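## Task

On the third level of the supply shelving (counting the lowest level as the first), find the cardboard box with a scrub sponge resting on top. Move that box into the cart's top tray. When finished, the sponge must still be on that same third level without overhanging its front edge, and every other item that was on that level must still be on it. Release the box and pull the robot away. The robot must not topple or be left leaning, or the attempt fails. Anything that stays put only because the robot is holding it does not count.

## Robot and tools

Robot: TidyBot++, a single-arm mobile robot. The base is 0.54 m long, 0.50 m wide and 0.38 m tall on four driven casters. On it sits one seven-joint arm ending in a two-finger gripper. The shoulder is 0.12 m ahead of base centre and 0.68 m up. Two cameras: base_camera (fixed on the base, looking forward and down) and wrist_camera (on the hand, looking along it). Loose objects may occasionally get a small nudge from outside.

Frames: the base frame has its origin on the floor below the base centre, x forward, y left, z up. hand_pose is reported in it and marks the point between the finger pads; the hand's own z runs out along the fingers and the fingers close along its y. The odometry frame is the base frame as it was at scene start; base_odometry counts wheel rotation only, so slip looks like travel, and heading (positive left, -3.142 to 3.142) drifts a few cm and degrees over many moves. base_tilt is in degrees, positive when leaning forward or right.

execute_actions: argument actions is a list holding zero or one action. An empty list just reports state and images. An action may contain:
- base: exactly one key, a relative move from where the base last measured itself. translate_m (metres, -2 to 2, + forward), strafe_m (metres, -2 to 2, + left), rotate_rad (radians, -6.3 to 6.3, + counter-clockwise from above). No turning during translate or strafe.
- joints: absolute targets by name, radians. joint_1_rad any angle (whole arm about vertical; + is clockwise from above, opposite to rotate_rad). joint_2_rad -2.249 to 2.249 (shoulder). joint_3_rad any angle (upper-arm roll, about 3.14 normally). joint_4_rad -2.579 to 2.579 (elbow). joint_5_rad any angle (forearm roll, about 0 normally). joint_6_rad -2.099 to 2.099 (wrist). joint_7_rad any angle (hand roll; hand down, + is counter-clockwise from above, and at 1.57 fingers open left/right). gripper_pos 0 (open, about 85 mm gap) to 1 (closed); gap is roughly 85 x (1 - gripper_pos) mm. Unlimited joints take the shorter way, so turn more than half a revolution in steps. Done tolerances: ±0.039 for joints 1-4, ±0.056 for 5-7, ±0.03 for the gripper.
- speeds: optional caps for this action only: translate_m and strafe_m 0.05 to 0.5 m/s, rotate_rad 0.1 to 1.57 rad/s (top value is the default). A base move needing over 8.667 s at its cap is rejected; no action runs beyond 15 s.
cameras: list of base_camera, wrist_camera or all; omitted or null gives all, [] gives none. Unknown keys, names or out-of-range numbers reject the whole call. Parts omitted from an action may keep pushing toward old targets.

wait: seconds, 0 to 10; commands nothing and returns state and images. zoom_image: camera plus region [x0, y0, x1, y1] in pixels of that camera's latest full image, origin top-left, max 504 x 504. finished_scene: scene, the number of the current scene; irreversible, and the goal must hold afterwards.

Arm geometry: upper arm 0.42 m, forearm 0.31 m, hand 0.31 m to the hand point. With joint_1_rad 0, joint_3_rad 3.14, joint_5_rad 0 the arm stays in the base's x-z plane; angles from vertical (forward positive) are j2, j2 - j4, and j2 - j4 - j6 for the three segments. Reach ahead of the shoulder is the sum of length x sin(angle), height above it the sum of length x cos(angle). A downward-pointing hand reaches at most about 0.94 m above the floor, only near the base. Folded at start, the hand protrudes up to 0.08 m ahead of the base. Closed fingertips extend about 20 mm beyond the hand point.

Reading results: base_status and joint_status report each motion's end. done (base: wheels turned fully, maybe with slip, so a blocked base may say done while short); off_target (stopped away, may still push); contact_stop / time_out (target dropped, holding). Gripper at 1 saying done means nothing was grasped; off_target means it closed on something. "joint command not followed" with a cause means a self-collision check withheld arm targets (joints say not_followed and may be retried later); nothing prevents hitting the base. ARM HIT flags a hard hit. on_its_own lists uncommanded motion. motor_effort is percent of maximum with the action's peak in brackets; readings carry offsets and noise. Motor temperatures list per joint; MOTOR HOT appears from 60 °C, and at 75 °C an OVER-TEMPERATURE FAULT lets the arm sink (joints show limit_stop_at_motor_heat; resend targets). Torque sensors: joints 1-4 limit 104.5 N m (warning 56.7), joints 5-7 limit 51.3 N m (warning 29.4); exceeding a limit freezes the arm and gripper for 10 s while the base continues.

Accuracy: friction and sag leave the hand a centimetre or two off, more when stretched or loaded. Correct by sending each joint its previous command plus (wanted - read), but never command a loaded joint to its read angle. Trust camera images over hand_pose. Calibration in the original is approximate per scene.

Avoid: dropping or slamming things, shoving the sponge or label roll off or past the shelf edge, driving while the arm is snagged high up (above about 0.8 m this can tip the robot), hard horizontal pushes with a raised hand, and driving the arm into obstacles. Lift the box out gently so the item on top slides back onto the shelf, set the box in the tray, open, and back away.

Each tool is called after "Request:" by a JSON object that holds its "op" and its "data", one argument or row to a line.

## Session

Request:
{"op": "execute_actions", "data": {
  "actions": []
}}

Scene clock: 0.00 s.
Motor temperatures (°C, as the motors report them): [38 36 32 35 38 39 43]
base_odometry: x=+0.000 y=+0.000 heading=+0.000 (m, m, rad; odometry frame)
base_tilt: forward=+0.6 right=-0.2 (deg)
base_status: not commanded
joint_positions: joint_1_rad=-0.002 joint_2_rad=-0.322 joint_3_rad=+3.104 joint_4_rad=-2.511 joint_5_rad=-0.043 joint_6_rad=-0.918 joint_7_rad=+1.564 gripper_pos=+0.000
joint_status: not commanded
motor_effort: joint_1_rad=+0 joint_2_rad=-2 joint_3_rad=+1 joint_4_rad=+13 joint_5_rad=-1 joint_6_rad=+1 joint_7_rad=+0 (%)
hand_pose: x=+0.2521 y=+0.0160 z=+0.5876 quat_wxyz=(-0.012, +1.000, +0.003, +0.017) (m; base frame)
pictures: base_camera, wrist_camera
Images, in order (width x height): base_camera 644x364, wrist_camera 644x476.

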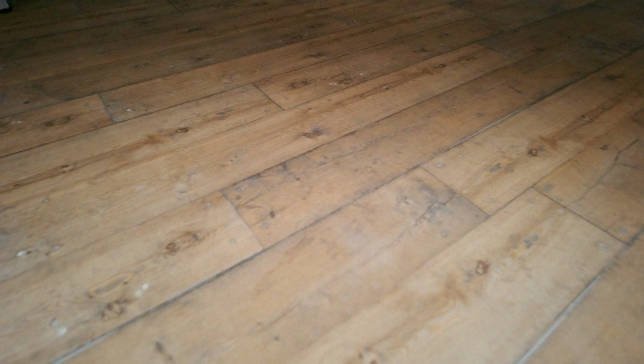

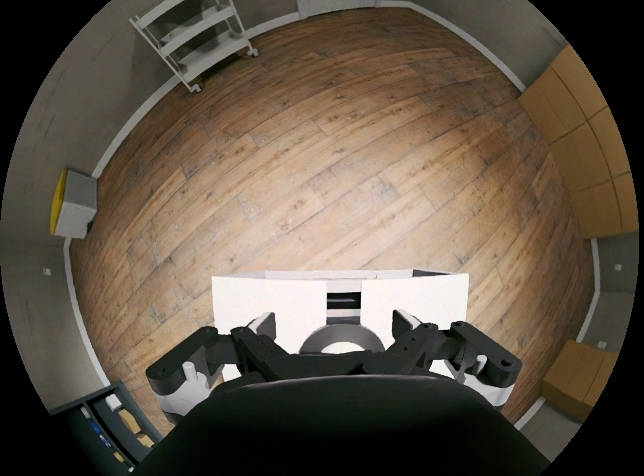

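Request:
{"op": "execute_actions", "data": {
  "actions": [
    {"base":{"rotate_rad":2.3},"joints":{"joint_6_rad":0.62}}
  ]
}}

Scene clock: 3.67 s.
Motor temperatures (°C, as the motors report them): [38 36 32 35 38 39 43]
base_odometry: x=+0.000 y=+0.000 heading=+2.299 (m, m, rad; odometry frame)
base_tilt: forward=+0.6 right=-0.1 (deg)
base_status: done
joint_positions: joint_1_rad=-0.002 joint_2_rad=-0.322 joint_3_rad=+3.104 joint_4_rad=-2.509 joint_5_rad=-0.043 joint_6_rad=+0.609 joint_7_rad=+1.564 gripper_pos=+0.000
joint_status: all done
motor_effort: joint_1_rad=+0(1) joint_2_rad=-7(8) joint_3_rad=+1(2) joint_4_rad=+18(18) joint_5_rad=-1(1) joint_6_rad=+9(10) joint_7_rad=+0(0) (%)
hand_pose: x=+0.5531 y=+0.0124 z=+0.8972 quat_wxyz=(-0.015, +0.709, -0.006, +0.705) (m; base frame)
pictures: base_camera, wrist_camera
camera_calibration (this result's frames):
wrist_camera: T_world_to_cam=[[0.0616136, -0.996474, -0.0569514, 0.0371082], [0.0322406, 0.0590171, -0.997736, 0.938438], [0.997579, 0.059638, 0.0357632, -0.450506], [0, 0, 0, 1]] pos_world=[0.416873, 0.00846079, 0.954539]
Images, in order (width x height): base_camera 644x364, wrist_camera 644x476.

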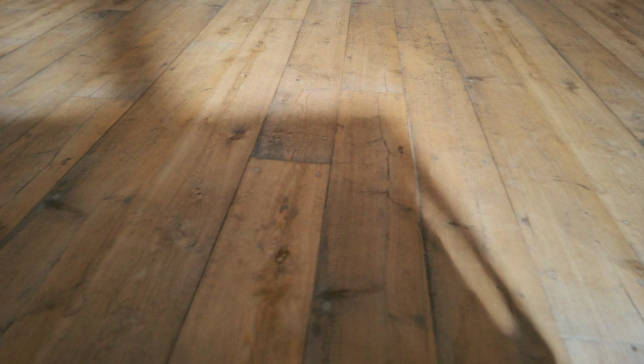

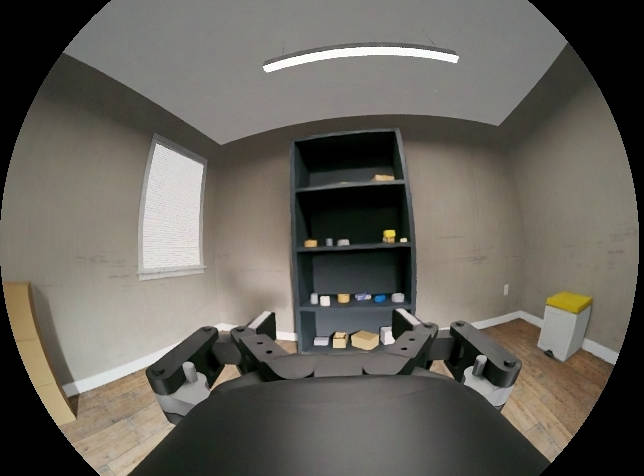

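Request:
{"op": "execute_actions", "data": {
  "actions": [
    {"base":{"translate_m":0.9}}
  ],
  "cameras": []
}}

Request:
{"op": "execute_actions", "data": {
  "actions": [
    {"base":{"strafe_m":-0.45}}
  ]
}}

Request:
{"op": "zoom_image", "data": {
  "camera": "wrist_camera",
  "region": [200,150,460,330]
}}

Scene clock: 8.10 s.
Motor temperatures (°C, as the motors report them): [38 36 32 35 38 39 43]
base_odometry: x=-0.600 y=+0.671 heading=+2.300 (m, m, rad; odometry frame)
base_tilt: forward=+0.6 right=-0.1 (deg)
base_status: done
joint_positions: joint_1_rad=-0.002 joint_2_rad=-0.322 joint_3_rad=+3.104 joint_4_rad=-2.509 joint_5_rad=-0.043 joint_6_rad=+0.609 joint_7_rad=+1.564 gripper_pos=+0.000
joint_status: not commanded
motor_effort: joint_1_rad=-1(0) joint_2_rad=-7(9) joint_3_rad=+1(2) joint_4_rad=+19(19) joint_5_rad=-1(0) joint_6_rad=+9(9) joint_7_rad=+0(0) (%)
hand_pose: x=+0.5530 y=+0.0124 z=+0.8972 quat_wxyz=(-0.015, +0.709, -0.006, +0.705) (m; base frame)
pictures: none
No camera images: the call's "cameras" was empty. Leave "cameras" out to get every camera's image.

Scene clock: 10.37 s.
Motor temperatures (°C, as the motors report them): [38 36 32 35 38 39 43]
base_odometry: x=-0.265 y=+0.971 heading=+2.301 (m, m, rad; odometry frame)
base_tilt: forward=+0.6 right=-0.1 (deg)
base_status: done
joint_positions: joint_1_rad=-0.002 joint_2_rad=-0.322 joint_3_rad=+3.104 joint_4_rad=-2.509 joint_5_rad=-0.043 joint_6_rad=+0.609 joint_7_rad=+1.564 gripper_pos=+0.000
joint_status: not commanded
motor_effort: joint_1_rad=+0(2) joint_2_rad=-7(8) joint_3_rad=+1(3) joint_4_rad=+18(18) joint_5_rad=-1(2) joint_6_rad=+9(9) joint_7_rad=+0(0) (%)
hand_pose: x=+0.5530 y=+0.0124 z=+0.8972 quat_wxyz=(-0.015, +0.709, -0.006, +0.705) (m; base frame)
pictures: base_camera, wrist_camera
camera_calibration (this result's frames):
wrist_camera: T_world_to_cam=[[0.0616259, -0.996474, -0.0569406, 0.0370994], [0.0324123, 0.0590169, -0.997731, 0.938412], [0.997573, 0.0596404, 0.0359349, -0.450615], [0, 0, 0, 1]] pos_world=[0.416819, 0.0084613, 0.954587]
Images, in order (width x height): base_camera 644x364, wrist_camera 644x476.

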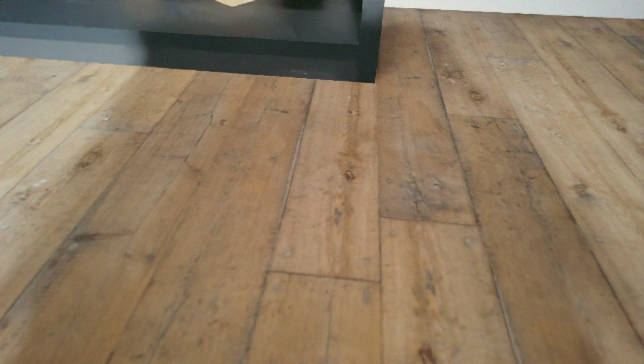

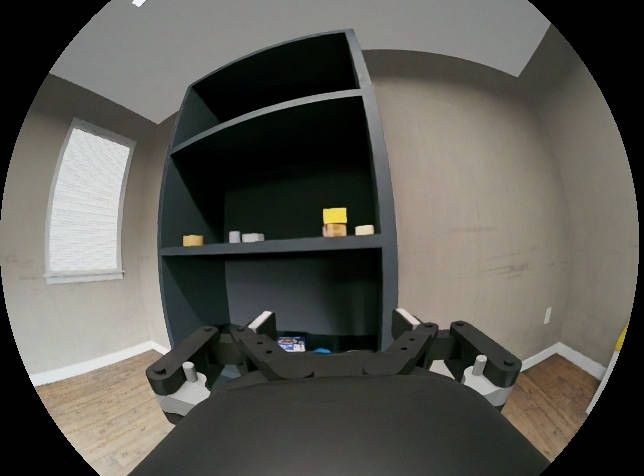

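Region (200, 150, 460, 330) of wrist_camera's 644x476 image, scaled by 1.938; it fills the top 349 rows of this view, and the rest is white.

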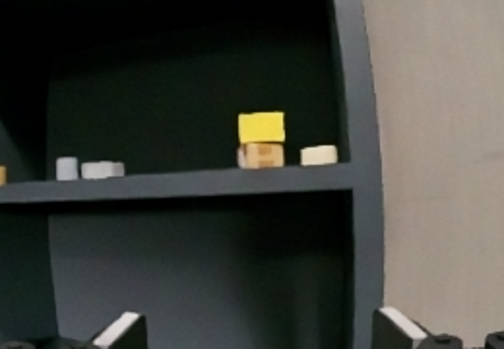

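Request:
{"op": "execute_actions", "data": {
  "actions": [
    {"base":{"rotate_rad":-0.147},"joints":{"joint_1_rad":0,"joint_2_rad":0,"joint_3_rad":3.14,"joint_4_rad":-1.8,"joint_5_rad":0,"joint_6_rad":0.23,"joint_7_rad":1.57}}
  ],
  "cameras": []
}}

Request:
{"op": "execute_actions", "data": {
  "actions": [
    {"base":{"strafe_m":0.15}}
  ]
}}

Request:
{"op": "zoom_image", "data": {
  "camera": "wrist_camera",
  "region": [200,170,460,350]
}}

Scene clock: 16.83 s.
Motor temperatures (°C, as the motors report them): [38 36 32 35 38 39 43]
base_odometry: x=-0.265 y=+0.971 heading=+2.153 (m, m, rad; odometry frame)
base_tilt: forward=+0.6 right=-0.1 (deg)
base_status: done
joint_positions: joint_1_rad=-0.002 joint_2_rad=-0.013 joint_3_rad=+3.115 joint_4_rad=-1.813 joint_5_rad=-0.024 joint_6_rad=+0.262 joint_7_rad=+1.564 gripper_pos=+0.000
joint_status: all done
motor_effort: joint_1_rad=+0(1) joint_2_rad=-19(20) joint_3_rad=+0(3) joint_4_rad=+20(21) joint_5_rad=-1(1) joint_6_rad=+9(10) joint_7_rad=+0(1) (%)
hand_pose: x=+0.7304 y=+0.0170 z=+1.0413 quat_wxyz=(-0.019, +0.695, -0.003, +0.718) (m; base frame)
pictures: none
No camera images: the call's "cameras" was empty. Leave "cameras" out to get every camera's image.

Scene clock: 18.30 s.
Motor temperatures (°C, as the motors report them): [38 36 32 35 38 39 43]
base_odometry: x=-0.390 y=+0.889 heading=+2.152 (m, m, rad; odometry frame)
base_tilt: forward=+0.7 right=-0.1 (deg)
base_status: done
joint_positions: joint_1_rad=-0.003 joint_2_rad=-0.013 joint_3_rad=+3.123 joint_4_rad=-1.813 joint_5_rad=-0.023 joint_6_rad=+0.262 joint_7_rad=+1.564 gripper_pos=+0.000
joint_status: not commanded
motor_effort: joint_1_rad=+0(3) joint_2_rad=-19(20) joint_3_rad=+1(2) joint_4_rad=+20(21) joint_5_rad=-1(1) joint_6_rad=+9(9) joint_7_rad=+0(0) (%)
hand_pose: x=+0.7306 y=+0.0126 z=+1.0413 quat_wxyz=(-0.016, +0.695, -0.005, +0.718) (m; base frame)
pictures: base_camera, wrist_camera
camera_calibration (this result's frames):
wrist_camera: T_world_to_cam=[[0.0665563, -0.996335, -0.0537296, 0.0275652], [0.0713655, 0.0584646, -0.995735, 1.04582], [0.995227, 0.0624381, 0.0749951, -0.671946], [0, 0, 0, 1]] pos_world=[0.592269, 0.00827592, 1.09323]
Images, in order (width x height): base_camera 644x364, wrist_camera 644x476.

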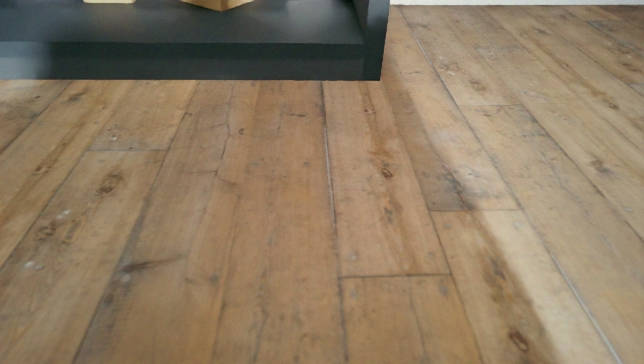

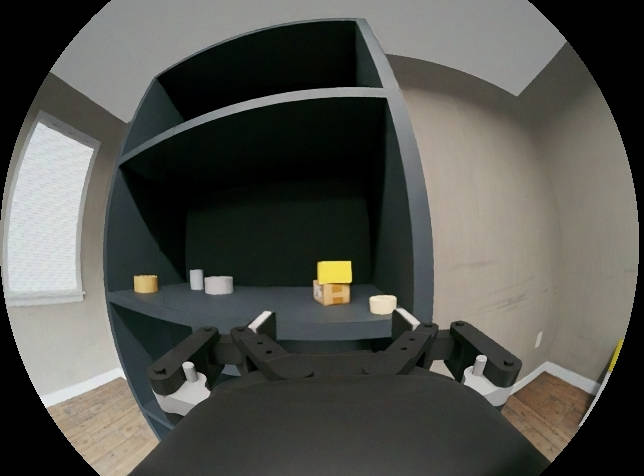

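Region (200, 170, 460, 350) of wrist_camera's 644x476 image, scaled by 1.938; it fills the top 349 rows of this view, and the rest is white.

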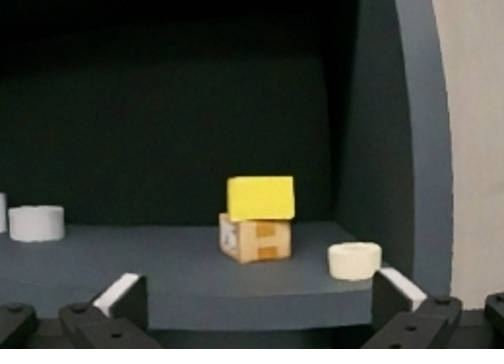

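Request:
{"op": "execute_actions", "data": {
  "actions": [
    {"base":{"translate_m":0.2},"joints":{"joint_4_rad":-1.7,"joint_6_rad":-0.05}}
  ],
  "cameras": ["wrist_camera"]
}}

Request:
{"op": "zoom_image", "data": {
  "camera": "wrist_camera",
  "region": [240,170,440,330]
}}

Scene clock: 21.73 s.
Motor temperatures (°C, as the motors report them): [38 36 32 35 38 39 43]
base_odometry: x=-0.500 y=+1.056 heading=+2.153 (m, m, rad; odometry frame)
base_tilt: forward=+0.6 right=-0.2 (deg)
base_status: done
joint_positions: joint_1_rad=-0.003 joint_2_rad=+0.003 joint_3_rad=+3.123 joint_4_rad=-1.711 joint_5_rad=-0.023 joint_6_rad=-0.024 joint_7_rad=+1.564 gripper_pos=+0.000
joint_status: all done
motor_effort: joint_1_rad=+0(1) joint_2_rad=-20(23) joint_3_rad=+0(2) joint_4_rad=+21(22) joint_5_rad=-1(1) joint_6_rad=+9(9) joint_7_rad=+0(0) (%)
hand_pose: x=+0.7378 y=+0.0146 z=+1.0058 quat_wxyz=(-0.017, +0.764, -0.003, +0.645) (m; base frame)
pictures: wrist_camera
camera_calibration (this result's frames):
wrist_camera: T_world_to_cam=[[0.0612119, -0.996085, -0.0637851, 0.0412957], [-0.128359, 0.0555185, -0.990173, 1.15168], [0.989837, 0.0687978, -0.124458, -0.472114], [0, 0, 0, 1]] pos_world=[0.612617, 0.00967475, 1.08424]
Images, in order (width x height): wrist_camera 644x476.

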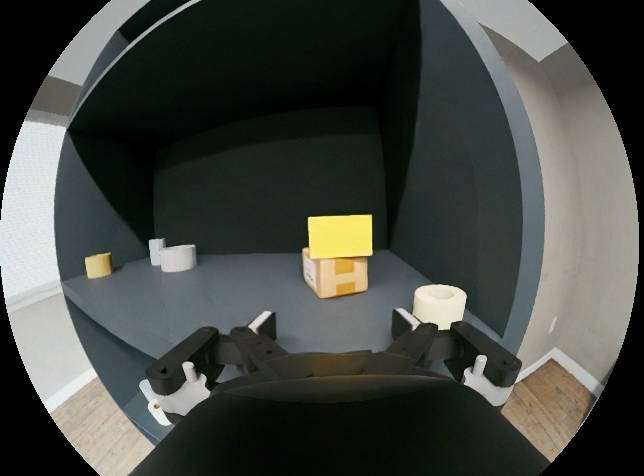

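Region (240, 170, 440, 330) of wrist_camera's 644x476 image, scaled by 2.520; it fills the top 403 rows of this view, and the rest is white.

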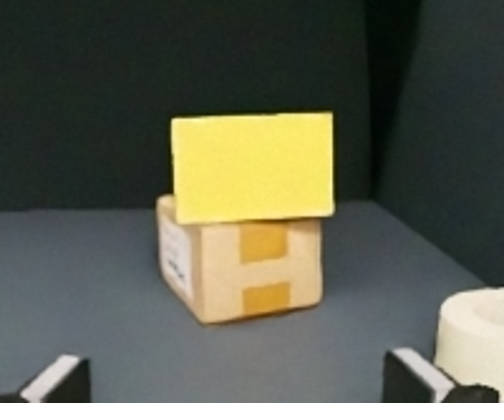

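Request:
{"op": "execute_actions", "data": {
  "actions": [
    {"joints":{"joint_4_rad":-1.2,"joint_6_rad":-0.8}}
  ],
  "cameras": ["wrist_camera"]
}}

Request:
{"op": "zoom_image", "data": {
  "camera": "wrist_camera",
  "region": [240,150,440,310]
}}

Scene clock: 26.00 s.
Motor temperatures (°C, as the motors report them): [38 36 32 35 38 39 43]
base_odometry: x=-0.500 y=+1.056 heading=+2.153 (m, m, rad; odometry frame)
base_tilt: forward=+0.7 right=-0.2 (deg)
base_status: not commanded
joint_positions: joint_1_rad=-0.003 joint_2_rad=+0.003 joint_3_rad=+3.123 joint_4_rad=-1.212 joint_5_rad=-0.023 joint_6_rad=-0.770 joint_7_rad=+1.564 gripper_pos=+0.000
joint_status: all done
motor_effort: joint_1_rad=+0(1) joint_2_rad=-19(21) joint_3_rad=+1(1) joint_4_rad=+20(22) joint_5_rad=-1(1) joint_6_rad=+8(8) joint_7_rad=+0(0) (%)
hand_pose: x=+0.6993 y=+0.0187 z=+1.0871 quat_wxyz=(-0.019, +0.837, +0.004, +0.547) (m; base frame)
pictures: wrist_camera
camera_calibration (this result's frames):
wrist_camera: T_world_to_cam=[[0.0613237, -0.995525, -0.071901, 0.0615953], [-0.366427, 0.0445521, -0.92938, 1.32766], [0.928424, 0.0833395, -0.362055, -0.123144], [0, 0, 0, 1]] pos_world=[0.597042, 0.0124325, 1.19374]
Images, in order (width x height): wrist_camera 644x476.

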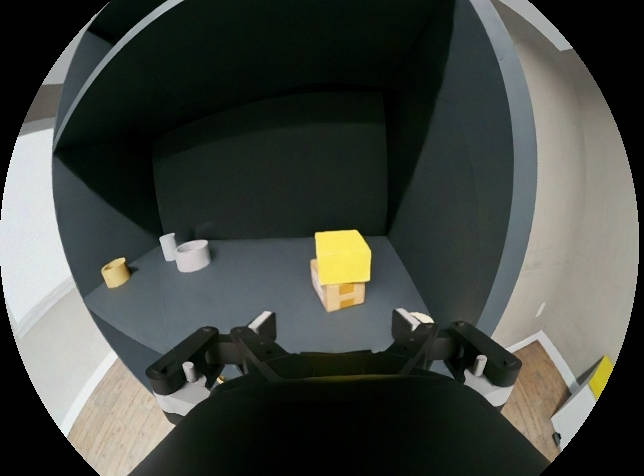

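Region (240, 150, 440, 310) of wrist_camera's 644x476 image, scaled by 2.520; it fills the top 403 rows of this view, and the rest is white.

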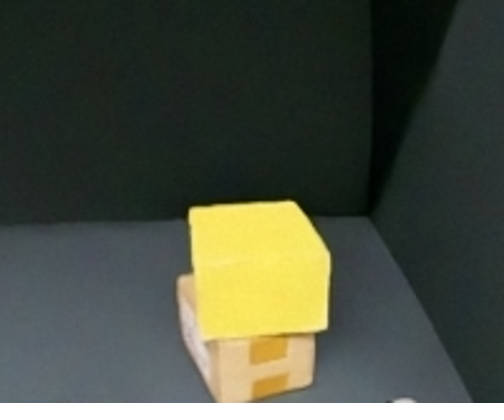

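Request:
{"op": "execute_actions", "data": {
  "actions": [
    {"base":{"strafe_m":-0.015},"joints":{"joint_4_rad":-1.76,"joint_6_rad":0.2,"joint_5_rad":0.04,"joint_3_rad":3.16}}
  ],
  "cameras": []
}}

Request:
{"op": "execute_actions", "data": {
  "actions": [
    {"base":{"translate_m":0.08}}
  ],
  "cameras": ["wrist_camera"]
}}

Scene clock: 29.77 s.
Motor temperatures (°C, as the motors report them): [38 36 32 35 38 39 43]
base_odometry: x=-0.488 y=+1.064 heading=+2.153 (m, m, rad; odometry frame)
base_tilt: forward=+0.6 right=-0.1 (deg)
base_status: done
joint_positions: joint_1_rad=-0.002 joint_2_rad=+0.002 joint_3_rad=+3.134 joint_4_rad=-1.748 joint_5_rad=+0.016 joint_6_rad=+0.170 joint_7_rad=+1.564 gripper_pos=+0.000
joint_status: all done
motor_effort: joint_1_rad=+0(2) joint_2_rad=-20(21) joint_3_rad=+0(3) joint_4_rad=+21(21) joint_5_rad=-1(1) joint_6_rad=+9(9) joint_7_rad=+0(0) (%)
hand_pose: x=+0.7402 y=+0.0079 z=+1.0442 quat_wxyz=(-0.001, +0.710, +0.007, +0.704) (m; base frame)
pictures: none
No camera images: the call's "cameras" was empty. Leave "cameras" out to get every camera's image.

Scene clock: 30.93 s.
Motor temperatures (°C, as the motors report them): [38 36 32 35 38 39 43]
base_odometry: x=-0.532 y=+1.131 heading=+2.153 (m, m, rad; odometry frame)
base_tilt: forward=+0.6 right=-0.1 (deg)
base_status: done
joint_positions: joint_1_rad=-0.002 joint_2_rad=+0.006 joint_3_rad=+3.136 joint_4_rad=-1.749 joint_5_rad=+0.016 joint_6_rad=+0.171 joint_7_rad=+1.564 gripper_pos=+0.000
joint_status: not commanded
motor_effort: joint_1_rad=+0(2) joint_2_rad=-20(24) joint_3_rad=+1(2) joint_4_rad=+21(22) joint_5_rad=-1(1) joint_6_rad=+9(9) joint_7_rad=+0(0) (%)
hand_pose: x=+0.7416 y=+0.0072 z=+1.0411 quat_wxyz=(-0.001, +0.712, +0.007, +0.703) (m; base frame)
pictures: wrist_camera
camera_calibration (this result's frames):
wrist_camera: T_world_to_cam=[[0.0601602, -0.998024, -0.0181229, -0.0107937], [0.026653, 0.0197554, -0.99945, 1.08253], [0.997833, 0.059644, 0.0277888, -0.635292], [0, 0, 0, 1]] pos_world=[0.605712, 0.00573308, 1.0994]
Images, in order (width x height): wrist_camera 644x476.

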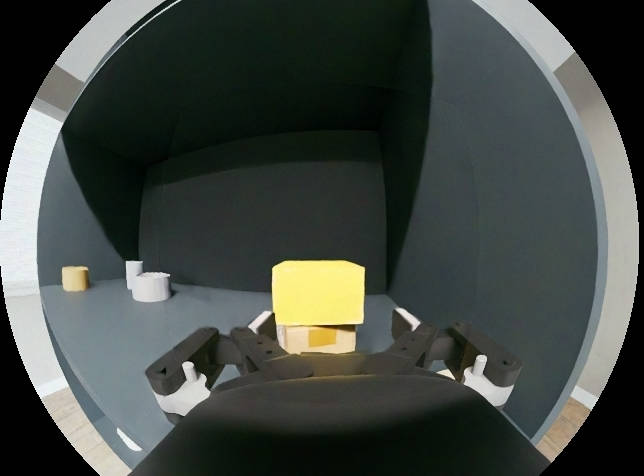

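Request:
{"op": "execute_actions", "data": {
  "actions": [
    {"base":{"strafe_m":0.012},"joints":{"joint_4_rad":-1.70,"joint_6_rad":0.16}}
  ],
  "cameras": ["wrist_camera"]
}}

Scene clock: 32.33 s.
Motor temperatures (°C, as the motors report them): [38 36 32 35 38 39 43]
base_odometry: x=-0.542 y=+1.125 heading=+2.152 (m, m, rad; odometry frame)
base_tilt: forward=+0.7 right=-0.1 (deg)
base_status: done
joint_positions: joint_1_rad=-0.002 joint_2_rad=+0.004 joint_3_rad=+3.141 joint_4_rad=-1.706 joint_5_rad=+0.016 joint_6_rad=+0.171 joint_7_rad=+1.564 gripper_pos=+0.000
joint_status: all done
motor_effort: joint_1_rad=+0(3) joint_2_rad=-20(22) joint_3_rad=+0(1) joint_4_rad=+21(23) joint_5_rad=-1(1) joint_6_rad=+9(9) joint_7_rad=+0(0) (%)
hand_pose: x=+0.7431 y=+0.0041 z=+1.0687 quat_wxyz=(+0.001, +0.696, +0.005, +0.718) (m; base frame)
pictures: wrist_camera
camera_calibration (this result's frames):
wrist_camera: T_world_to_cam=[[0.0558745, -0.998318, -0.0154404, -0.0131979], [0.0709901, 0.0193977, -0.997288, 1.07482], [0.995911, 0.0546268, 0.0719545, -0.683145], [0, 0, 0, 1]] pos_world=[0.604788, 0.00329333, 1.12086]
Images, in order (width x height): wrist_camera 644x476.

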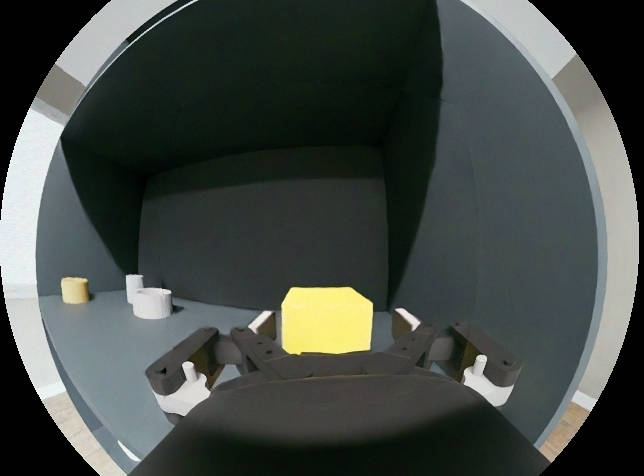

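Request:
{"op": "execute_actions", "data": {
  "actions": [
    {"base":{"strafe_m":0.007}}
  ],
  "cameras": []
}}

Request:
{"op": "execute_actions", "data": {
  "actions": [
    {"base":{"translate_m":0.05},"speeds":{"translate_m":0.1}}
  ],
  "cameras": ["wrist_camera"]
}}

Scene clock: 33.53 s.
Motor temperatures (°C, as the motors report them): [38 36 32 35 38 39 43]
base_odometry: x=-0.548 y=+1.121 heading=+2.152 (m, m, rad; odometry frame)
base_tilt: forward=+0.6 right=-0.1 (deg)
base_status: done
joint_positions: joint_1_rad=-0.002 joint_2_rad=+0.004 joint_3_rad=+3.143 joint_4_rad=-1.706 joint_5_rad=+0.016 joint_6_rad=+0.171 joint_7_rad=+1.564 gripper_pos=+0.000
joint_status: not commanded
motor_effort: joint_1_rad=+0(2) joint_2_rad=-20(22) joint_3_rad=+0(1) joint_4_rad=+21(22) joint_5_rad=-1(1) joint_6_rad=+9(10) joint_7_rad=+0(0) (%)
hand_pose: x=+0.7432 y=+0.0031 z=+1.0687 quat_wxyz=(+0.002, +0.696, +0.005, +0.718) (m; base frame)
pictures: none
No camera images: the call's "cameras" was empty. Leave "cameras" out to get every camera's image.

Scene clock: 34.60 s.
Motor temperatures (°C, as the motors report them): [38 36 32 35 38 39 43]
base_odometry: x=-0.576 y=+1.163 heading=+2.152 (m, m, rad; odometry frame)
base_tilt: forward=+0.6 right=-0.1 (deg)
base_status: done
joint_positions: joint_1_rad=-0.002 joint_2_rad=+0.002 joint_3_rad=+3.143 joint_4_rad=-1.706 joint_5_rad=+0.016 joint_6_rad=+0.171 joint_7_rad=+1.564 gripper_pos=+0.000
joint_status: not commanded
motor_effort: joint_1_rad=+0(2) joint_2_rad=-20(23) joint_3_rad=+1(1) joint_4_rad=+21(23) joint_5_rad=-1(1) joint_6_rad=+10(10) joint_7_rad=+1(0) (%)
hand_pose: x=+0.7423 y=+0.0031 z=+1.0702 quat_wxyz=(+0.002, +0.695, +0.005, +0.719) (m; base frame)
pictures: wrist_camera
camera_calibration (this result's frames):
wrist_camera: T_world_to_cam=[[0.054224, -0.998414, -0.015134, -0.013288], [0.0735302, 0.0191076, -0.99711, 1.07439], [0.995818, 0.0529545, 0.0744497, -0.684955], [0, 0, 0, 1]] pos_world=[0.603811, 0.00247552, 1.12208]
Images, in order (width x height): wrist_camera 644x476.

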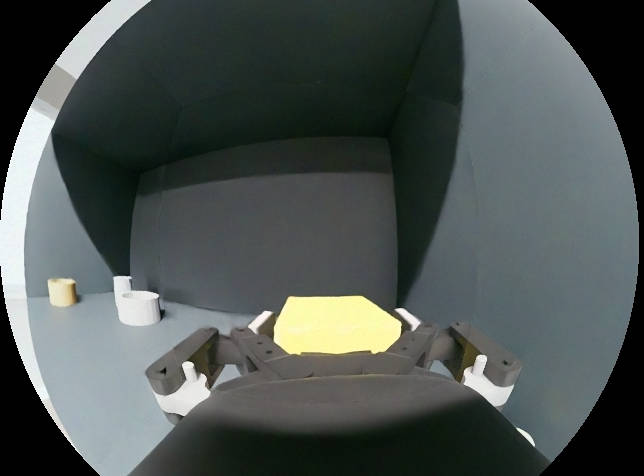

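Request:
{"op": "execute_actions", "data": {
  "actions": [
    {"base":{"translate_m":0.02},"joints":{"joint_4_rad":-1.74}}
  ],
  "cameras": []
}}

Request:
{"op": "execute_actions", "data": {
  "actions": [
    {"joints":{"gripper_pos":1}}
  ],
  "cameras": []
}}

Request:
{"op": "execute_actions", "data": {
  "actions": [
    {"joints":{"joint_4_rad":-1.66,"joint_6_rad":0.12}}
  ],
  "cameras": ["wrist_camera"]
}}

Scene clock: 48.57 s.
Motor temperatures (°C, as the motors report them): [38 36 32 35 38 39 43]
base_odometry: x=-0.587 y=+1.179 heading=+2.153 (m, m, rad; odometry frame)
base_tilt: forward=+0.7 right=-0.1 (deg)
base_status: done
joint_positions: joint_1_rad=-0.002 joint_2_rad=+0.006 joint_3_rad=+3.143 joint_4_rad=-1.730 joint_5_rad=+0.016 joint_6_rad=+0.171 joint_7_rad=+1.564 gripper_pos=+0.000
joint_status: all done
motor_effort: joint_1_rad=-1(2) joint_2_rad=-20(23) joint_3_rad=+1(2) joint_4_rad=+21(23) joint_5_rad=-1(1) joint_6_rad=+9(9) joint_7_rad=+0(0) (%)
hand_pose: x=+0.7428 y=+0.0031 z=+1.0530 quat_wxyz=(+0.002, +0.705, +0.005, +0.709) (m; base frame)
pictures: none
No camera images: the call's "cameras" was empty. Leave "cameras" out to get every camera's image.

Scene clock: 49.70 s.
Motor temperatures (°C, as the motors report them): [38 36 32 35 38 39 43]
base_odometry: x=-0.587 y=+1.179 heading=+2.153 (m, m, rad; odometry frame)
base_tilt: forward=+0.6 right=-0.1 (deg)
base_status: not commanded
joint_positions: joint_1_rad=-0.002 joint_2_rad=+0.001 joint_3_rad=+3.143 joint_4_rad=-1.732 joint_5_rad=+0.016 joint_6_rad=+0.171 joint_7_rad=+1.564 gripper_pos=+0.986
joint_status: all done
motor_effort: joint_1_rad=+0(1) joint_2_rad=-19(21) joint_3_rad=+1(2) joint_4_rad=+20(21) joint_5_rad=+0(1) joint_6_rad=+9(9) joint_7_rad=+0(0) (%)
hand_pose: x=+0.7411 y=+0.0031 z=+1.0546 quat_wxyz=(+0.002, +0.704, +0.005, +0.710) (m; base frame)
pictures: none
No camera images: the call's "cameras" was empty. Leave "cameras" out to get every camera's image.

Scene clock: 50.57 s.
Motor temperatures (°C, as the motors report them): [38 36 32 35 38 39 43]
base_odometry: x=-0.587 y=+1.179 heading=+2.153 (m, m, rad; odometry frame)
base_tilt: forward=+0.6 right=-0.1 (deg)
base_status: not commanded
joint_positions: joint_1_rad=-0.002 joint_2_rad=+0.001 joint_3_rad=+3.143 joint_4_rad=-1.668 joint_5_rad=+0.016 joint_6_rad=+0.152 joint_7_rad=+1.564 gripper_pos=+0.986
joint_status: all done
motor_effort: joint_1_rad=+0(0) joint_2_rad=-20(22) joint_3_rad=+0(1) joint_4_rad=+21(22) joint_5_rad=-1(0) joint_6_rad=+9(9) joint_7_rad=+0(0) (%)
hand_pose: x=+0.7433 y=+0.0030 z=+1.0882 quat_wxyz=(+0.002, +0.688, +0.005, +0.726) (m; base frame)
pictures: wrist_camera
camera_calibration (this result's frames):
wrist_camera: T_world_to_cam=[[0.0542067, -0.998431, -0.0140176, -0.0143639], [0.0928891, 0.0190195, -0.995495, 1.07611], [0.9942, 0.0526604, 0.0937744, -0.70713], [0, 0, 0, 1]] pos_world=[0.603848, 0.00242929, 1.13737]
Images, in order (width x height): wrist_camera 644x476.

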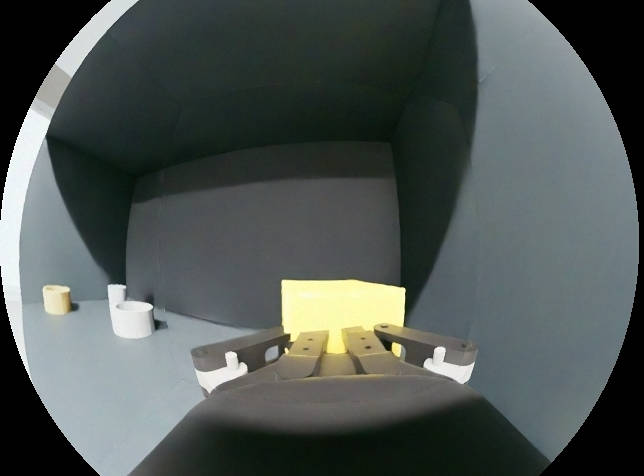

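Request:
{"op": "execute_actions", "data": {
  "actions": [
    {"base":{"translate_m":-0.1},"joints":{"gripper_pos":0}}
  ],
  "cameras": ["wrist_camera"]
}}

Scene clock: 52.37 s.
Motor temperatures (°C, as the motors report them): [38 36 32 35 38 39 43]
base_odometry: x=-0.532 y=+1.096 heading=+2.153 (m, m, rad; odometry frame)
base_tilt: forward=+0.6 right=-0.1 (deg)
base_status: done
joint_positions: joint_1_rad=-0.003 joint_2_rad=-0.004 joint_3_rad=+3.143 joint_4_rad=-1.668 joint_5_rad=+0.017 joint_6_rad=+0.150 joint_7_rad=+1.564 gripper_pos=+0.000
joint_status: all done
motor_effort: joint_1_rad=+0(2) joint_2_rad=-19(23) joint_3_rad=+1(2) joint_4_rad=+21(22) joint_5_rad=-1(1) joint_6_rad=+9(9) joint_7_rad=+0(0) (%)
hand_pose: x=+0.7413 y=+0.0025 z=+1.0908 quat_wxyz=(+0.003, +0.687, +0.005, +0.727) (m; base frame)
pictures: wrist_camera
camera_calibration (this result's frames):
wrist_camera: T_world_to_cam=[[0.0535621, -0.998471, -0.0136397, -0.0145772], [0.0956912, 0.0187288, -0.995235, 1.07646], [0.993969, 0.0520016, 0.0965481, -0.708239], [0, 0, 0, 1]] pos_world=[0.601741, 0.00211395, 1.13951]
Images, in order (width x height): wrist_camera 644x476.

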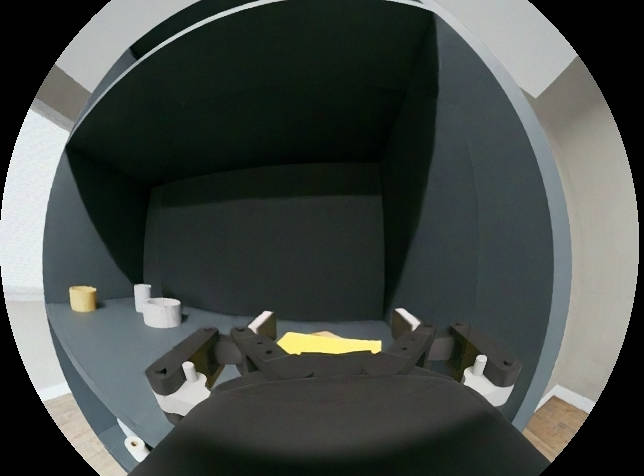

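Request:
{"op": "execute_actions", "data": {
  "actions": [
    {"base":{"translate_m":-0.08},"joints":{"joint_4_rad":-1.4,"joint_6_rad":-0.6}}
  ],
  "cameras": ["wrist_camera"]
}}

Request:
{"op": "zoom_image", "data": {
  "camera": "wrist_camera",
  "region": [220,170,460,350]
}}

Scene clock: 54.40 s.
Motor temperatures (°C, as the motors report them): [38 36 32 35 38 39 43]
base_odometry: x=-0.488 y=+1.029 heading=+2.153 (m, m, rad; odometry frame)
base_tilt: forward=+0.6 right=-0.2 (deg)
base_status: done
joint_positions: joint_1_rad=-0.003 joint_2_rad=-0.006 joint_3_rad=+3.143 joint_4_rad=-1.414 joint_5_rad=+0.017 joint_6_rad=-0.574 joint_7_rad=+1.564 gripper_pos=+0.000
joint_status: all done
motor_effort: joint_1_rad=-1(1) joint_2_rad=-20(22) joint_3_rad=+1(1) joint_4_rad=+21(22) joint_5_rad=-1(1) joint_6_rad=+8(9) joint_7_rad=+0(0) (%)
hand_pose: x=+0.7122 y=-0.0011 z=+1.0293 quat_wxyz=(+0.006, +0.836, +0.001, +0.548) (m; base frame)
pictures: wrist_camera
camera_calibration (this result's frames):
wrist_camera: T_world_to_cam=[[0.0302242, -0.998976, -0.0336723, 0.0197849], [-0.362365, 0.020445, -0.931812, 1.2791], [0.931546, 0.0403649, -0.361376, -0.15735], [0, 0, 0, 1]] pos_world=[0.609481, -0.0000351122, 1.13568]
Images, in order (width x height): wrist_camera 644x476.

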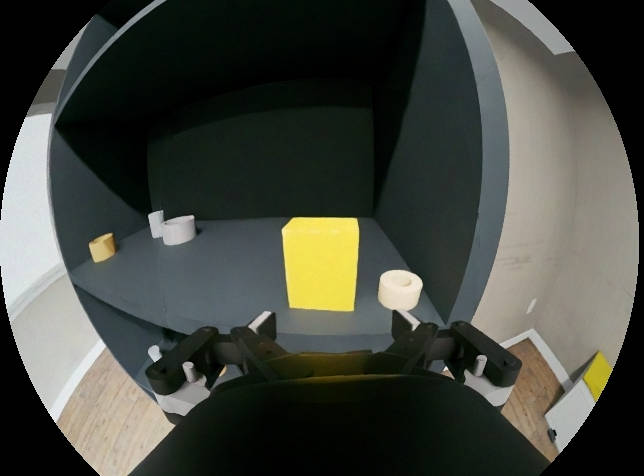

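Region (220, 170, 460, 350) of wrist_camera's 644x476 image, scaled by 2.100; it fills the top 378 rows of this view, and the rest is white.

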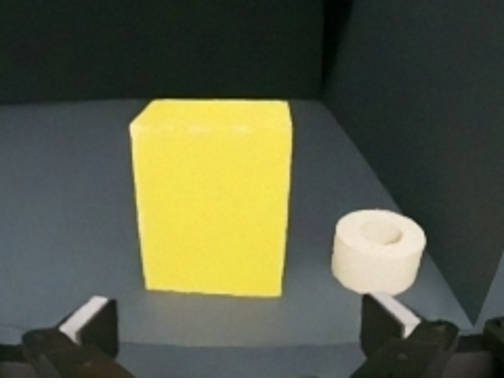

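Request:
{"op": "execute_actions", "data": {
  "actions": [
    {"base":{"strafe_m":0.01},"joints":{"joint_4_rad":-1.78,"joint_6_rad":0.22}}
  ],
  "cameras": []
}}

Request:
{"op": "execute_actions", "data": {
  "actions": [
    {"base":{"translate_m":0.05},"speeds":{"translate_m":0.15}}
  ],
  "cameras": ["wrist_camera"]
}}

Scene clock: 57.60 s.
Motor temperatures (°C, as the motors report them): [38 36 32 35 38 39 43]
base_odometry: x=-0.496 y=+1.023 heading=+2.153 (m, m, rad; odometry frame)
base_tilt: forward=+0.6 right=-0.2 (deg)
base_status: done
joint_positions: joint_1_rad=-0.002 joint_2_rad=-0.006 joint_3_rad=+3.146 joint_4_rad=-1.767 joint_5_rad=+0.018 joint_6_rad=+0.191 joint_7_rad=+1.564 gripper_pos=+0.000
joint_status: all done
motor_effort: joint_1_rad=+0(4) joint_2_rad=-20(21) joint_3_rad=+1(2) joint_4_rad=+21(22) joint_5_rad=-1(2) joint_6_rad=+9(9) joint_7_rad=+0(0) (%)
hand_pose: x=+0.7366 y=+0.0014 z=+1.0432 quat_wxyz=(+0.003, +0.707, +0.005, +0.707) (m; base frame)
pictures: none
No camera images: the call's "cameras" was empty. Leave "cameras" out to get every camera's image.

Scene clock: 58.60 s.
Motor temperatures (°C, as the motors report them): [38 36 32 35 38 39 43]
base_odometry: x=-0.524 y=+1.065 heading=+2.153 (m, m, rad; odometry frame)
base_tilt: forward=+0.6 right=-0.1 (deg)
base_status: done
joint_positions: joint_1_rad=-0.002 joint_2_rad=+0.001 joint_3_rad=+3.146 joint_4_rad=-1.768 joint_5_rad=+0.018 joint_6_rad=+0.192 joint_7_rad=+1.564 gripper_pos=+0.000
joint_status: not commanded
motor_effort: joint_1_rad=+0(1) joint_2_rad=-20(22) joint_3_rad=+0(1) joint_4_rad=+21(22) joint_5_rad=-1(1) joint_6_rad=+9(9) joint_7_rad=+0(0) (%)
hand_pose: x=+0.7391 y=+0.0013 z=+1.0381 quat_wxyz=(+0.003, +0.710, +0.005, +0.705) (m; base frame)
pictures: wrist_camera
camera_calibration (this result's frames):
wrist_camera: T_world_to_cam=[[0.0510857, -0.998568, -0.0159106, -0.0122048], [0.0323443, 0.0175773, -0.999322, 1.07538], [0.99817, 0.0505365, 0.0331959, -0.638197], [0, 0, 0, 1]] pos_world=[0.60287, 0.00116257, 1.09564]
Images, in order (width x height): wrist_camera 644x476.

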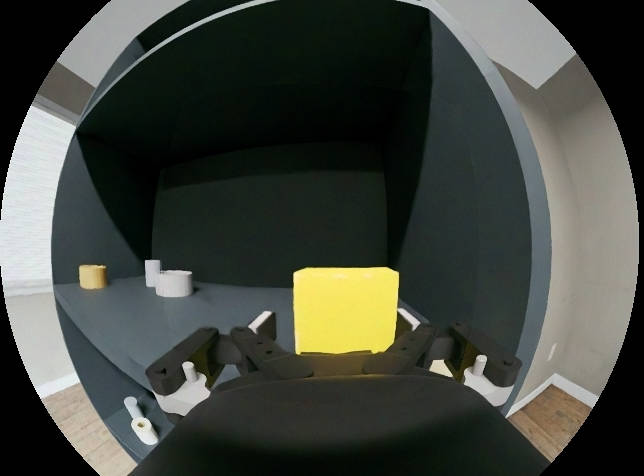

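Request:
{"op": "execute_actions", "data": {
  "actions": [
    {"base":{"strafe_m":-0.012}}
  ],
  "cameras": []
}}

Request:
{"op": "execute_actions", "data": {
  "actions": [
    {"base":{"translate_m":0.03},"speeds":{"translate_m":0.1}}
  ],
  "cameras": ["wrist_camera"]
}}

Scene clock: 59.83 s.
Motor temperatures (°C, as the motors report them): [38 36 32 35 38 39 43]
base_odometry: x=-0.514 y=+1.071 heading=+2.153 (m, m, rad; odometry frame)
base_tilt: forward=+0.6 right=-0.1 (deg)
base_status: done
joint_positions: joint_1_rad=-0.002 joint_2_rad=+0.001 joint_3_rad=+3.148 joint_4_rad=-1.769 joint_5_rad=+0.018 joint_6_rad=+0.192 joint_7_rad=+1.564 gripper_pos=+0.000
joint_status: not commanded
motor_effort: joint_1_rad=+0(3) joint_2_rad=-20(22) joint_3_rad=+0(2) joint_4_rad=+21(22) joint_5_rad=-1(1) joint_6_rad=+9(9) joint_7_rad=+0(0) (%)
hand_pose: x=+0.7391 y=-0.0007 z=+1.0381 quat_wxyz=(+0.004, +0.710, +0.003, +0.705) (m; base frame)
pictures: none
No camera images: the call's "cameras" was empty. Leave "cameras" out to get every camera's image.

Scene clock: 60.70 s.
Motor temperatures (°C, as the motors report them): [38 36 32 35 38 39 43]
base_odometry: x=-0.530 y=+1.097 heading=+2.153 (m, m, rad; odometry frame)
base_tilt: forward=+0.6 right=-0.1 (deg)
base_status: done
joint_positions: joint_1_rad=-0.002 joint_2_rad=+0.004 joint_3_rad=+3.148 joint_4_rad=-1.769 joint_5_rad=+0.018 joint_6_rad=+0.192 joint_7_rad=+1.564 gripper_pos=+0.000
joint_status: not commanded
motor_effort: joint_1_rad=+0(3) joint_2_rad=-20(22) joint_3_rad=+1(4) joint_4_rad=+21(22) joint_5_rad=-1(1) joint_6_rad=+9(9) joint_7_rad=+0(0) (%)
hand_pose: x=+0.7399 y=-0.0007 z=+1.0362 quat_wxyz=(+0.004, +0.711, +0.003, +0.703) (m; base frame)
pictures: wrist_camera
camera_calibration (this result's frames):
wrist_camera: T_world_to_cam=[[0.0477606, -0.99873, -0.0160129, -0.0117452], [0.0294067, 0.0174301, -0.999416, 1.07574], [0.998426, 0.0472618, 0.0302019, -0.635969], [0, 0, 0, 1]] pos_world=[0.603895, -0.000423528, 1.09413]
Images, in order (width x height): wrist_camera 644x476.

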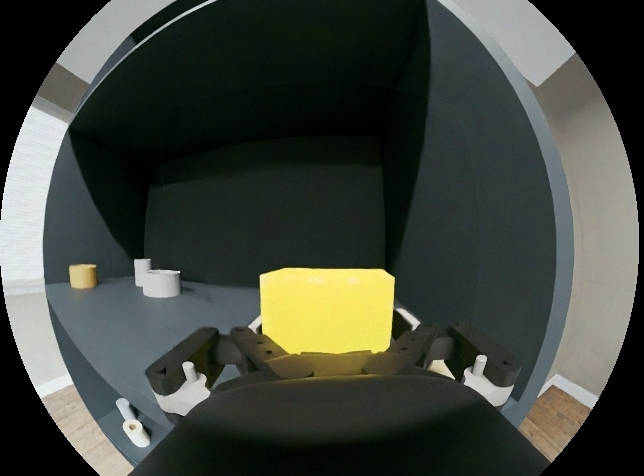

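Request:
{"op": "execute_actions", "data": {
  "actions": [
    {"joints":{"gripper_pos":1}}
  ],
  "cameras": []
}}

Request:
{"op": "execute_actions", "data": {
  "actions": [
    {"joints":{"joint_4_rad":-1.72,"joint_6_rad":0.17}}
  ],
  "cameras": ["wrist_camera"]
}}

Scene clock: 62.77 s.
Motor temperatures (°C, as the motors report them): [38 36 32 35 38 39 43]
base_odometry: x=-0.530 y=+1.097 heading=+2.153 (m, m, rad; odometry frame)
base_tilt: forward=+0.6 right=-0.1 (deg)
base_status: not commanded
joint_positions: joint_1_rad=-0.002 joint_2_rad=+0.004 joint_3_rad=+3.148 joint_4_rad=-1.769 joint_5_rad=+0.018 joint_6_rad=+0.192 joint_7_rad=+1.564 gripper_pos=+0.987
joint_status: all done
motor_effort: joint_1_rad=+0(0) joint_2_rad=-20(20) joint_3_rad=+0(1) joint_4_rad=+21(21) joint_5_rad=-1(1) joint_6_rad=+9(9) joint_7_rad=+0(0) (%)
hand_pose: x=+0.7399 y=-0.0007 z=+1.0362 quat_wxyz=(+0.004, +0.711, +0.003, +0.703) (m; base frame)
pictures: none
No camera images: the call's "cameras" was empty. Leave "cameras" out to get every camera's image.

Scene clock: 63.57 s.
Motor temperatures (°C, as the motors report them): [38 36 32 35 38 39 43]
base_odometry: x=-0.530 y=+1.097 heading=+2.153 (m, m, rad; odometry frame)
base_tilt: forward=+0.6 right=-0.1 (deg)
base_status: not commanded
joint_positions: joint_1_rad=-0.002 joint_2_rad=+0.003 joint_3_rad=+3.148 joint_4_rad=-1.727 joint_5_rad=+0.018 joint_6_rad=+0.192 joint_7_rad=+1.564 gripper_pos=+0.987
joint_status: all done
motor_effort: joint_1_rad=-1(0) joint_2_rad=-20(21) joint_3_rad=+0(1) joint_4_rad=+21(22) joint_5_rad=-1(1) joint_6_rad=+9(10) joint_7_rad=+0(0) (%)
hand_pose: x=+0.7420 y=-0.0007 z=+1.0629 quat_wxyz=(+0.005, +0.695, +0.003, +0.719) (m; base frame)
pictures: wrist_camera
camera_calibration (this result's frames):
wrist_camera: T_world_to_cam=[[0.0484023, -0.998734, -0.0137288, -0.0143299], [0.0723867, 0.0172162, -0.997228, 1.06816], [0.996201, 0.0472743, 0.0731283, -0.682794], [0, 0, 0, 1]] pos_world=[0.603574, -0.000422781, 1.11493]
Images, in order (width x height): wrist_camera 644x476.

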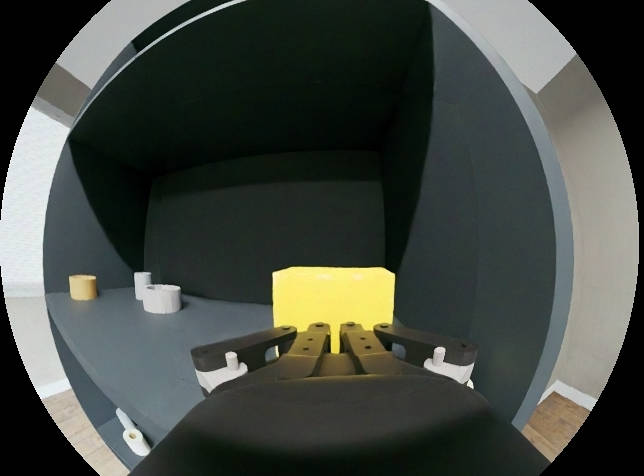

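Request:
{"op": "execute_actions", "data": {
  "actions": [
    {"base":{"strafe_m":0.22},"speeds":{"strafe_m":0.2}}
  ],
  "cameras": []
}}

Request:
{"op": "execute_actions", "data": {
  "actions": [
    {"base":{"translate_m":0.1},"speeds":{"translate_m":0.2}}
  ],
  "cameras": ["wrist_camera"]
}}

Request:
{"op": "execute_actions", "data": {
  "actions": [
    {"joints":{"joint_4_rad":-1.775,"joint_6_rad":0.21}}
  ],
  "cameras": ["wrist_camera"]
}}

Scene clock: 66.70 s.
Motor temperatures (°C, as the motors report them): [38 36 32 35 38 39 43]
base_odometry: x=-0.715 y=+0.976 heading=+2.153 (m, m, rad; odometry frame)
base_tilt: forward=+0.6 right=-0.1 (deg)
base_status: done
joint_positions: joint_1_rad=-0.001 joint_2_rad=+0.003 joint_3_rad=+3.149 joint_4_rad=-1.727 joint_5_rad=+0.018 joint_6_rad=+0.192 joint_7_rad=+1.564 gripper_pos=+0.987
joint_status: not commanded
motor_effort: joint_1_rad=+0(3) joint_2_rad=-20(20) joint_3_rad=+0(1) joint_4_rad=+21(21) joint_5_rad=-1(1) joint_6_rad=+9(9) joint_7_rad=+1(0) (%)
hand_pose: x=+0.7420 y=-0.0012 z=+1.0630 quat_wxyz=(+0.005, +0.695, +0.003, +0.719) (m; base frame)
pictures: none
No camera images: the call's "cameras" was empty. Leave "cameras" out to get every camera's image.

Scene clock: 67.97 s.
Motor temperatures (°C, as the motors report them): [38 36 32 35 38 39 43]
base_odometry: x=-0.770 y=+1.059 heading=+2.153 (m, m, rad; odometry frame)
base_tilt: forward=+0.6 right=-0.1 (deg)
base_status: done
joint_positions: joint_1_rad=-0.001 joint_2_rad=+0.005 joint_3_rad=+3.149 joint_4_rad=-1.726 joint_5_rad=+0.018 joint_6_rad=+0.192 joint_7_rad=+1.564 gripper_pos=+0.987
joint_status: not commanded
motor_effort: joint_1_rad=+0(1) joint_2_rad=-20(23) joint_3_rad=+1(0) joint_4_rad=+21(23) joint_5_rad=-1(1) joint_6_rad=+9(10) joint_7_rad=+0(0) (%)
hand_pose: x=+0.7425 y=-0.0012 z=+1.0623 quat_wxyz=(+0.005, +0.696, +0.003, +0.718) (m; base frame)
pictures: wrist_camera
camera_calibration (this result's frames):
wrist_camera: T_world_to_cam=[[0.0476766, -0.998768, -0.013778, -0.0142142], [0.0712738, 0.0171602, -0.997309, 1.06839], [0.996317, 0.0465663, 0.0720041, -0.682156], [0, 0, 0, 1]] pos_world=[0.604173, -0.000764911, 1.11443]
Images, in order (width x height): wrist_camera 644x476.

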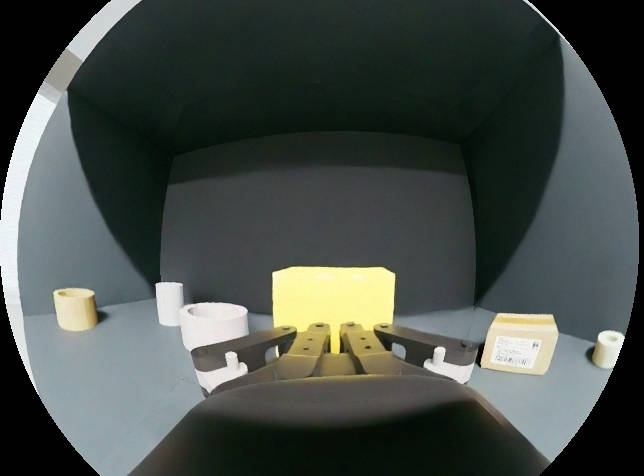

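Scene clock: 68.73 s.
Motor temperatures (°C, as the motors report them): [38 36 32 35 38 39 43]
base_odometry: x=-0.770 y=+1.059 heading=+2.153 (m, m, rad; odometry frame)
base_tilt: forward=+0.6 right=-0.1 (deg)
base_status: not commanded
joint_positions: joint_1_rad=-0.001 joint_2_rad=+0.004 joint_3_rad=+3.149 joint_4_rad=-1.769 joint_5_rad=+0.018 joint_6_rad=+0.192 joint_7_rad=+1.564 gripper_pos=+0.987
joint_status: all done
motor_effort: joint_1_rad=+0(0) joint_2_rad=-20(21) joint_3_rad=+0(1) joint_4_rad=+21(23) joint_5_rad=-1(1) joint_6_rad=+8(10) joint_7_rad=+0(0) (%)
hand_pose: x=+0.7401 y=-0.0012 z=+1.0359 quat_wxyz=(+0.005, +0.711, +0.003, +0.703) (m; base frame)
pictures: wrist_camera
camera_calibration (this result's frames):
wrist_camera: T_world_to_cam=[[0.0470427, -0.998764, -0.0160343, -0.0116445], [0.0288919, 0.0174059, -0.999431, 1.07586], [0.998475, 0.0465527, 0.029675, -0.635632], [0, 0, 0, 1]] pos_world=[0.604127, -0.000765989, 1.09392]
Images, in order (width x height): wrist_camera 644x476.

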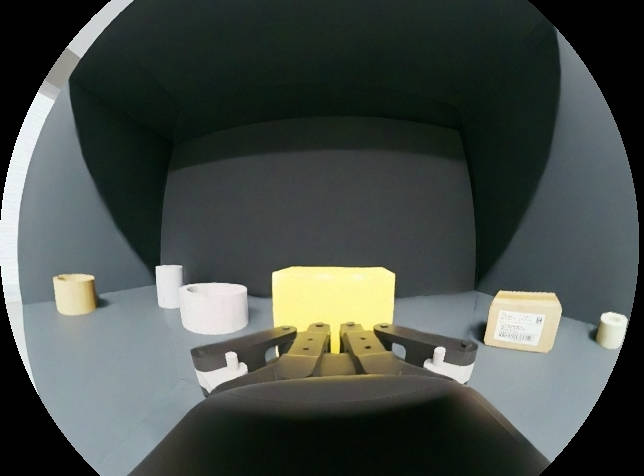

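Same height as at grasp. Release, back out.

Request:
{"op": "execute_actions", "data": {
  "actions": [
    {"joints":{"gripper_pos":0}}
  ],
  "cameras": []
}}

Request:
{"op": "execute_actions", "data": {
  "actions": [
    {"base":{"translate_m":-0.12},"speeds":{"translate_m":0.25}}
  ],
  "cameras": []
}}

Request:
{"op": "execute_actions", "data": {
  "actions": [
    {"base":{"strafe_m":-0.225},"joints":{"joint_4_rad":-1.81,"joint_6_rad":0.16}}
  ],
  "cameras": ["wrist_camera"]
}}

Scene clock: 70.53 s.
Motor temperatures (°C, as the motors report them): [38 36 32 35 38 39 43]
base_odometry: x=-0.770 y=+1.059 heading=+2.153 (m, m, rad; odometry frame)
base_tilt: forward=+0.7 right=-0.1 (deg)
base_status: not commanded
joint_positions: joint_1_rad=-0.001 joint_2_rad=+0.004 joint_3_rad=+3.149 joint_4_rad=-1.769 joint_5_rad=+0.018 joint_6_rad=+0.192 joint_7_rad=+1.564 gripper_pos=+0.000
joint_status: all done
motor_effort: joint_1_rad=+0(0) joint_2_rad=-20(20) joint_3_rad=+0(1) joint_4_rad=+21(21) joint_5_rad=-1(1) joint_6_rad=+9(9) joint_7_rad=+0(0) (%)
hand_pose: x=+0.7401 y=-0.0012 z=+1.0359 quat_wxyz=(+0.005, +0.711, +0.003, +0.703) (m; base frame)
pictures: none
No camera images: the call's "cameras" was empty. Leave "cameras" out to get every camera's image.

Scene clock: 71.90 s.
Motor temperatures (°C, as the motors report them): [38 36 32 35 38 39 43]
base_odometry: x=-0.704 y=+0.959 heading=+2.153 (m, m, rad; odometry frame)
base_tilt: forward=+0.6 right=-0.1 (deg)
base_status: done
joint_positions: joint_1_rad=-0.001 joint_2_rad=-0.003 joint_3_rad=+3.149 joint_4_rad=-1.769 joint_5_rad=+0.018 joint_6_rad=+0.192 joint_7_rad=+1.564 gripper_pos=+0.000
joint_status: not commanded
motor_effort: joint_1_rad=+0(2) joint_2_rad=-20(23) joint_3_rad=+0(3) joint_4_rad=+21(22) joint_5_rad=-1(1) joint_6_rad=+9(9) joint_7_rad=+0(0) (%)
hand_pose: x=+0.7374 y=-0.0012 z=+1.0406 quat_wxyz=(+0.005, +0.708, +0.003, +0.706) (m; base frame)
pictures: none
No camera images: the call's "cameras" was empty. Leave "cameras" out to get every camera's image.

Scene clock: 73.60 s.
Motor temperatures (°C, as the motors report them): [38 36 32 35 38 39 43]
base_odometry: x=-0.516 y=+1.082 heading=+2.152 (m, m, rad; odometry frame)
base_tilt: forward=+0.6 right=-0.1 (deg)
base_status: done
joint_positions: joint_1_rad=+0.000 joint_2_rad=-0.002 joint_3_rad=+3.152 joint_4_rad=-1.801 joint_5_rad=+0.018 joint_6_rad=+0.189 joint_7_rad=+1.564 gripper_pos=+0.000
joint_status: all done
motor_effort: joint_1_rad=-1(2) joint_2_rad=-20(20) joint_3_rad=+1(3) joint_4_rad=+21(22) joint_5_rad=-1(1) joint_6_rad=+9(9) joint_7_rad=+0(0) (%)
hand_pose: x=+0.7354 y=-0.0039 z=+1.0197 quat_wxyz=(+0.006, +0.721, +0.002, +0.693) (m; base frame)
pictures: wrist_camera
camera_calibration (this result's frames):
wrist_camera: T_world_to_cam=[[0.0421741, -0.998958, -0.0174243, -0.00938594], [0.00127138, 0.0174935, -0.999846, 1.08051], [0.999109, 0.0421455, 0.00200783, -0.602553], [0, 0, 0, 1]] pos_world=[0.601038, -0.00288314, 1.08139]
Images, in order (width x height): wrist_camera 644x476.

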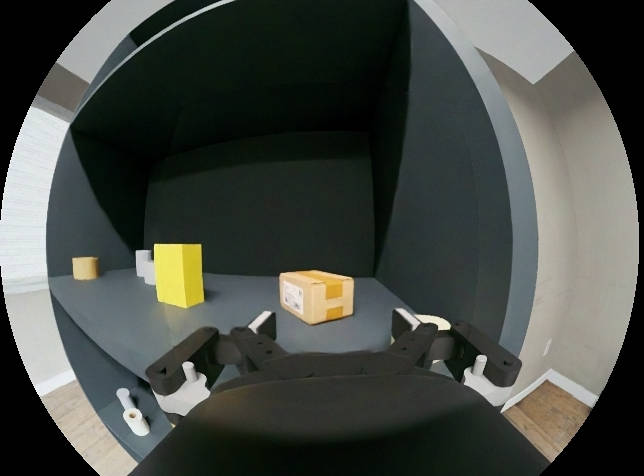

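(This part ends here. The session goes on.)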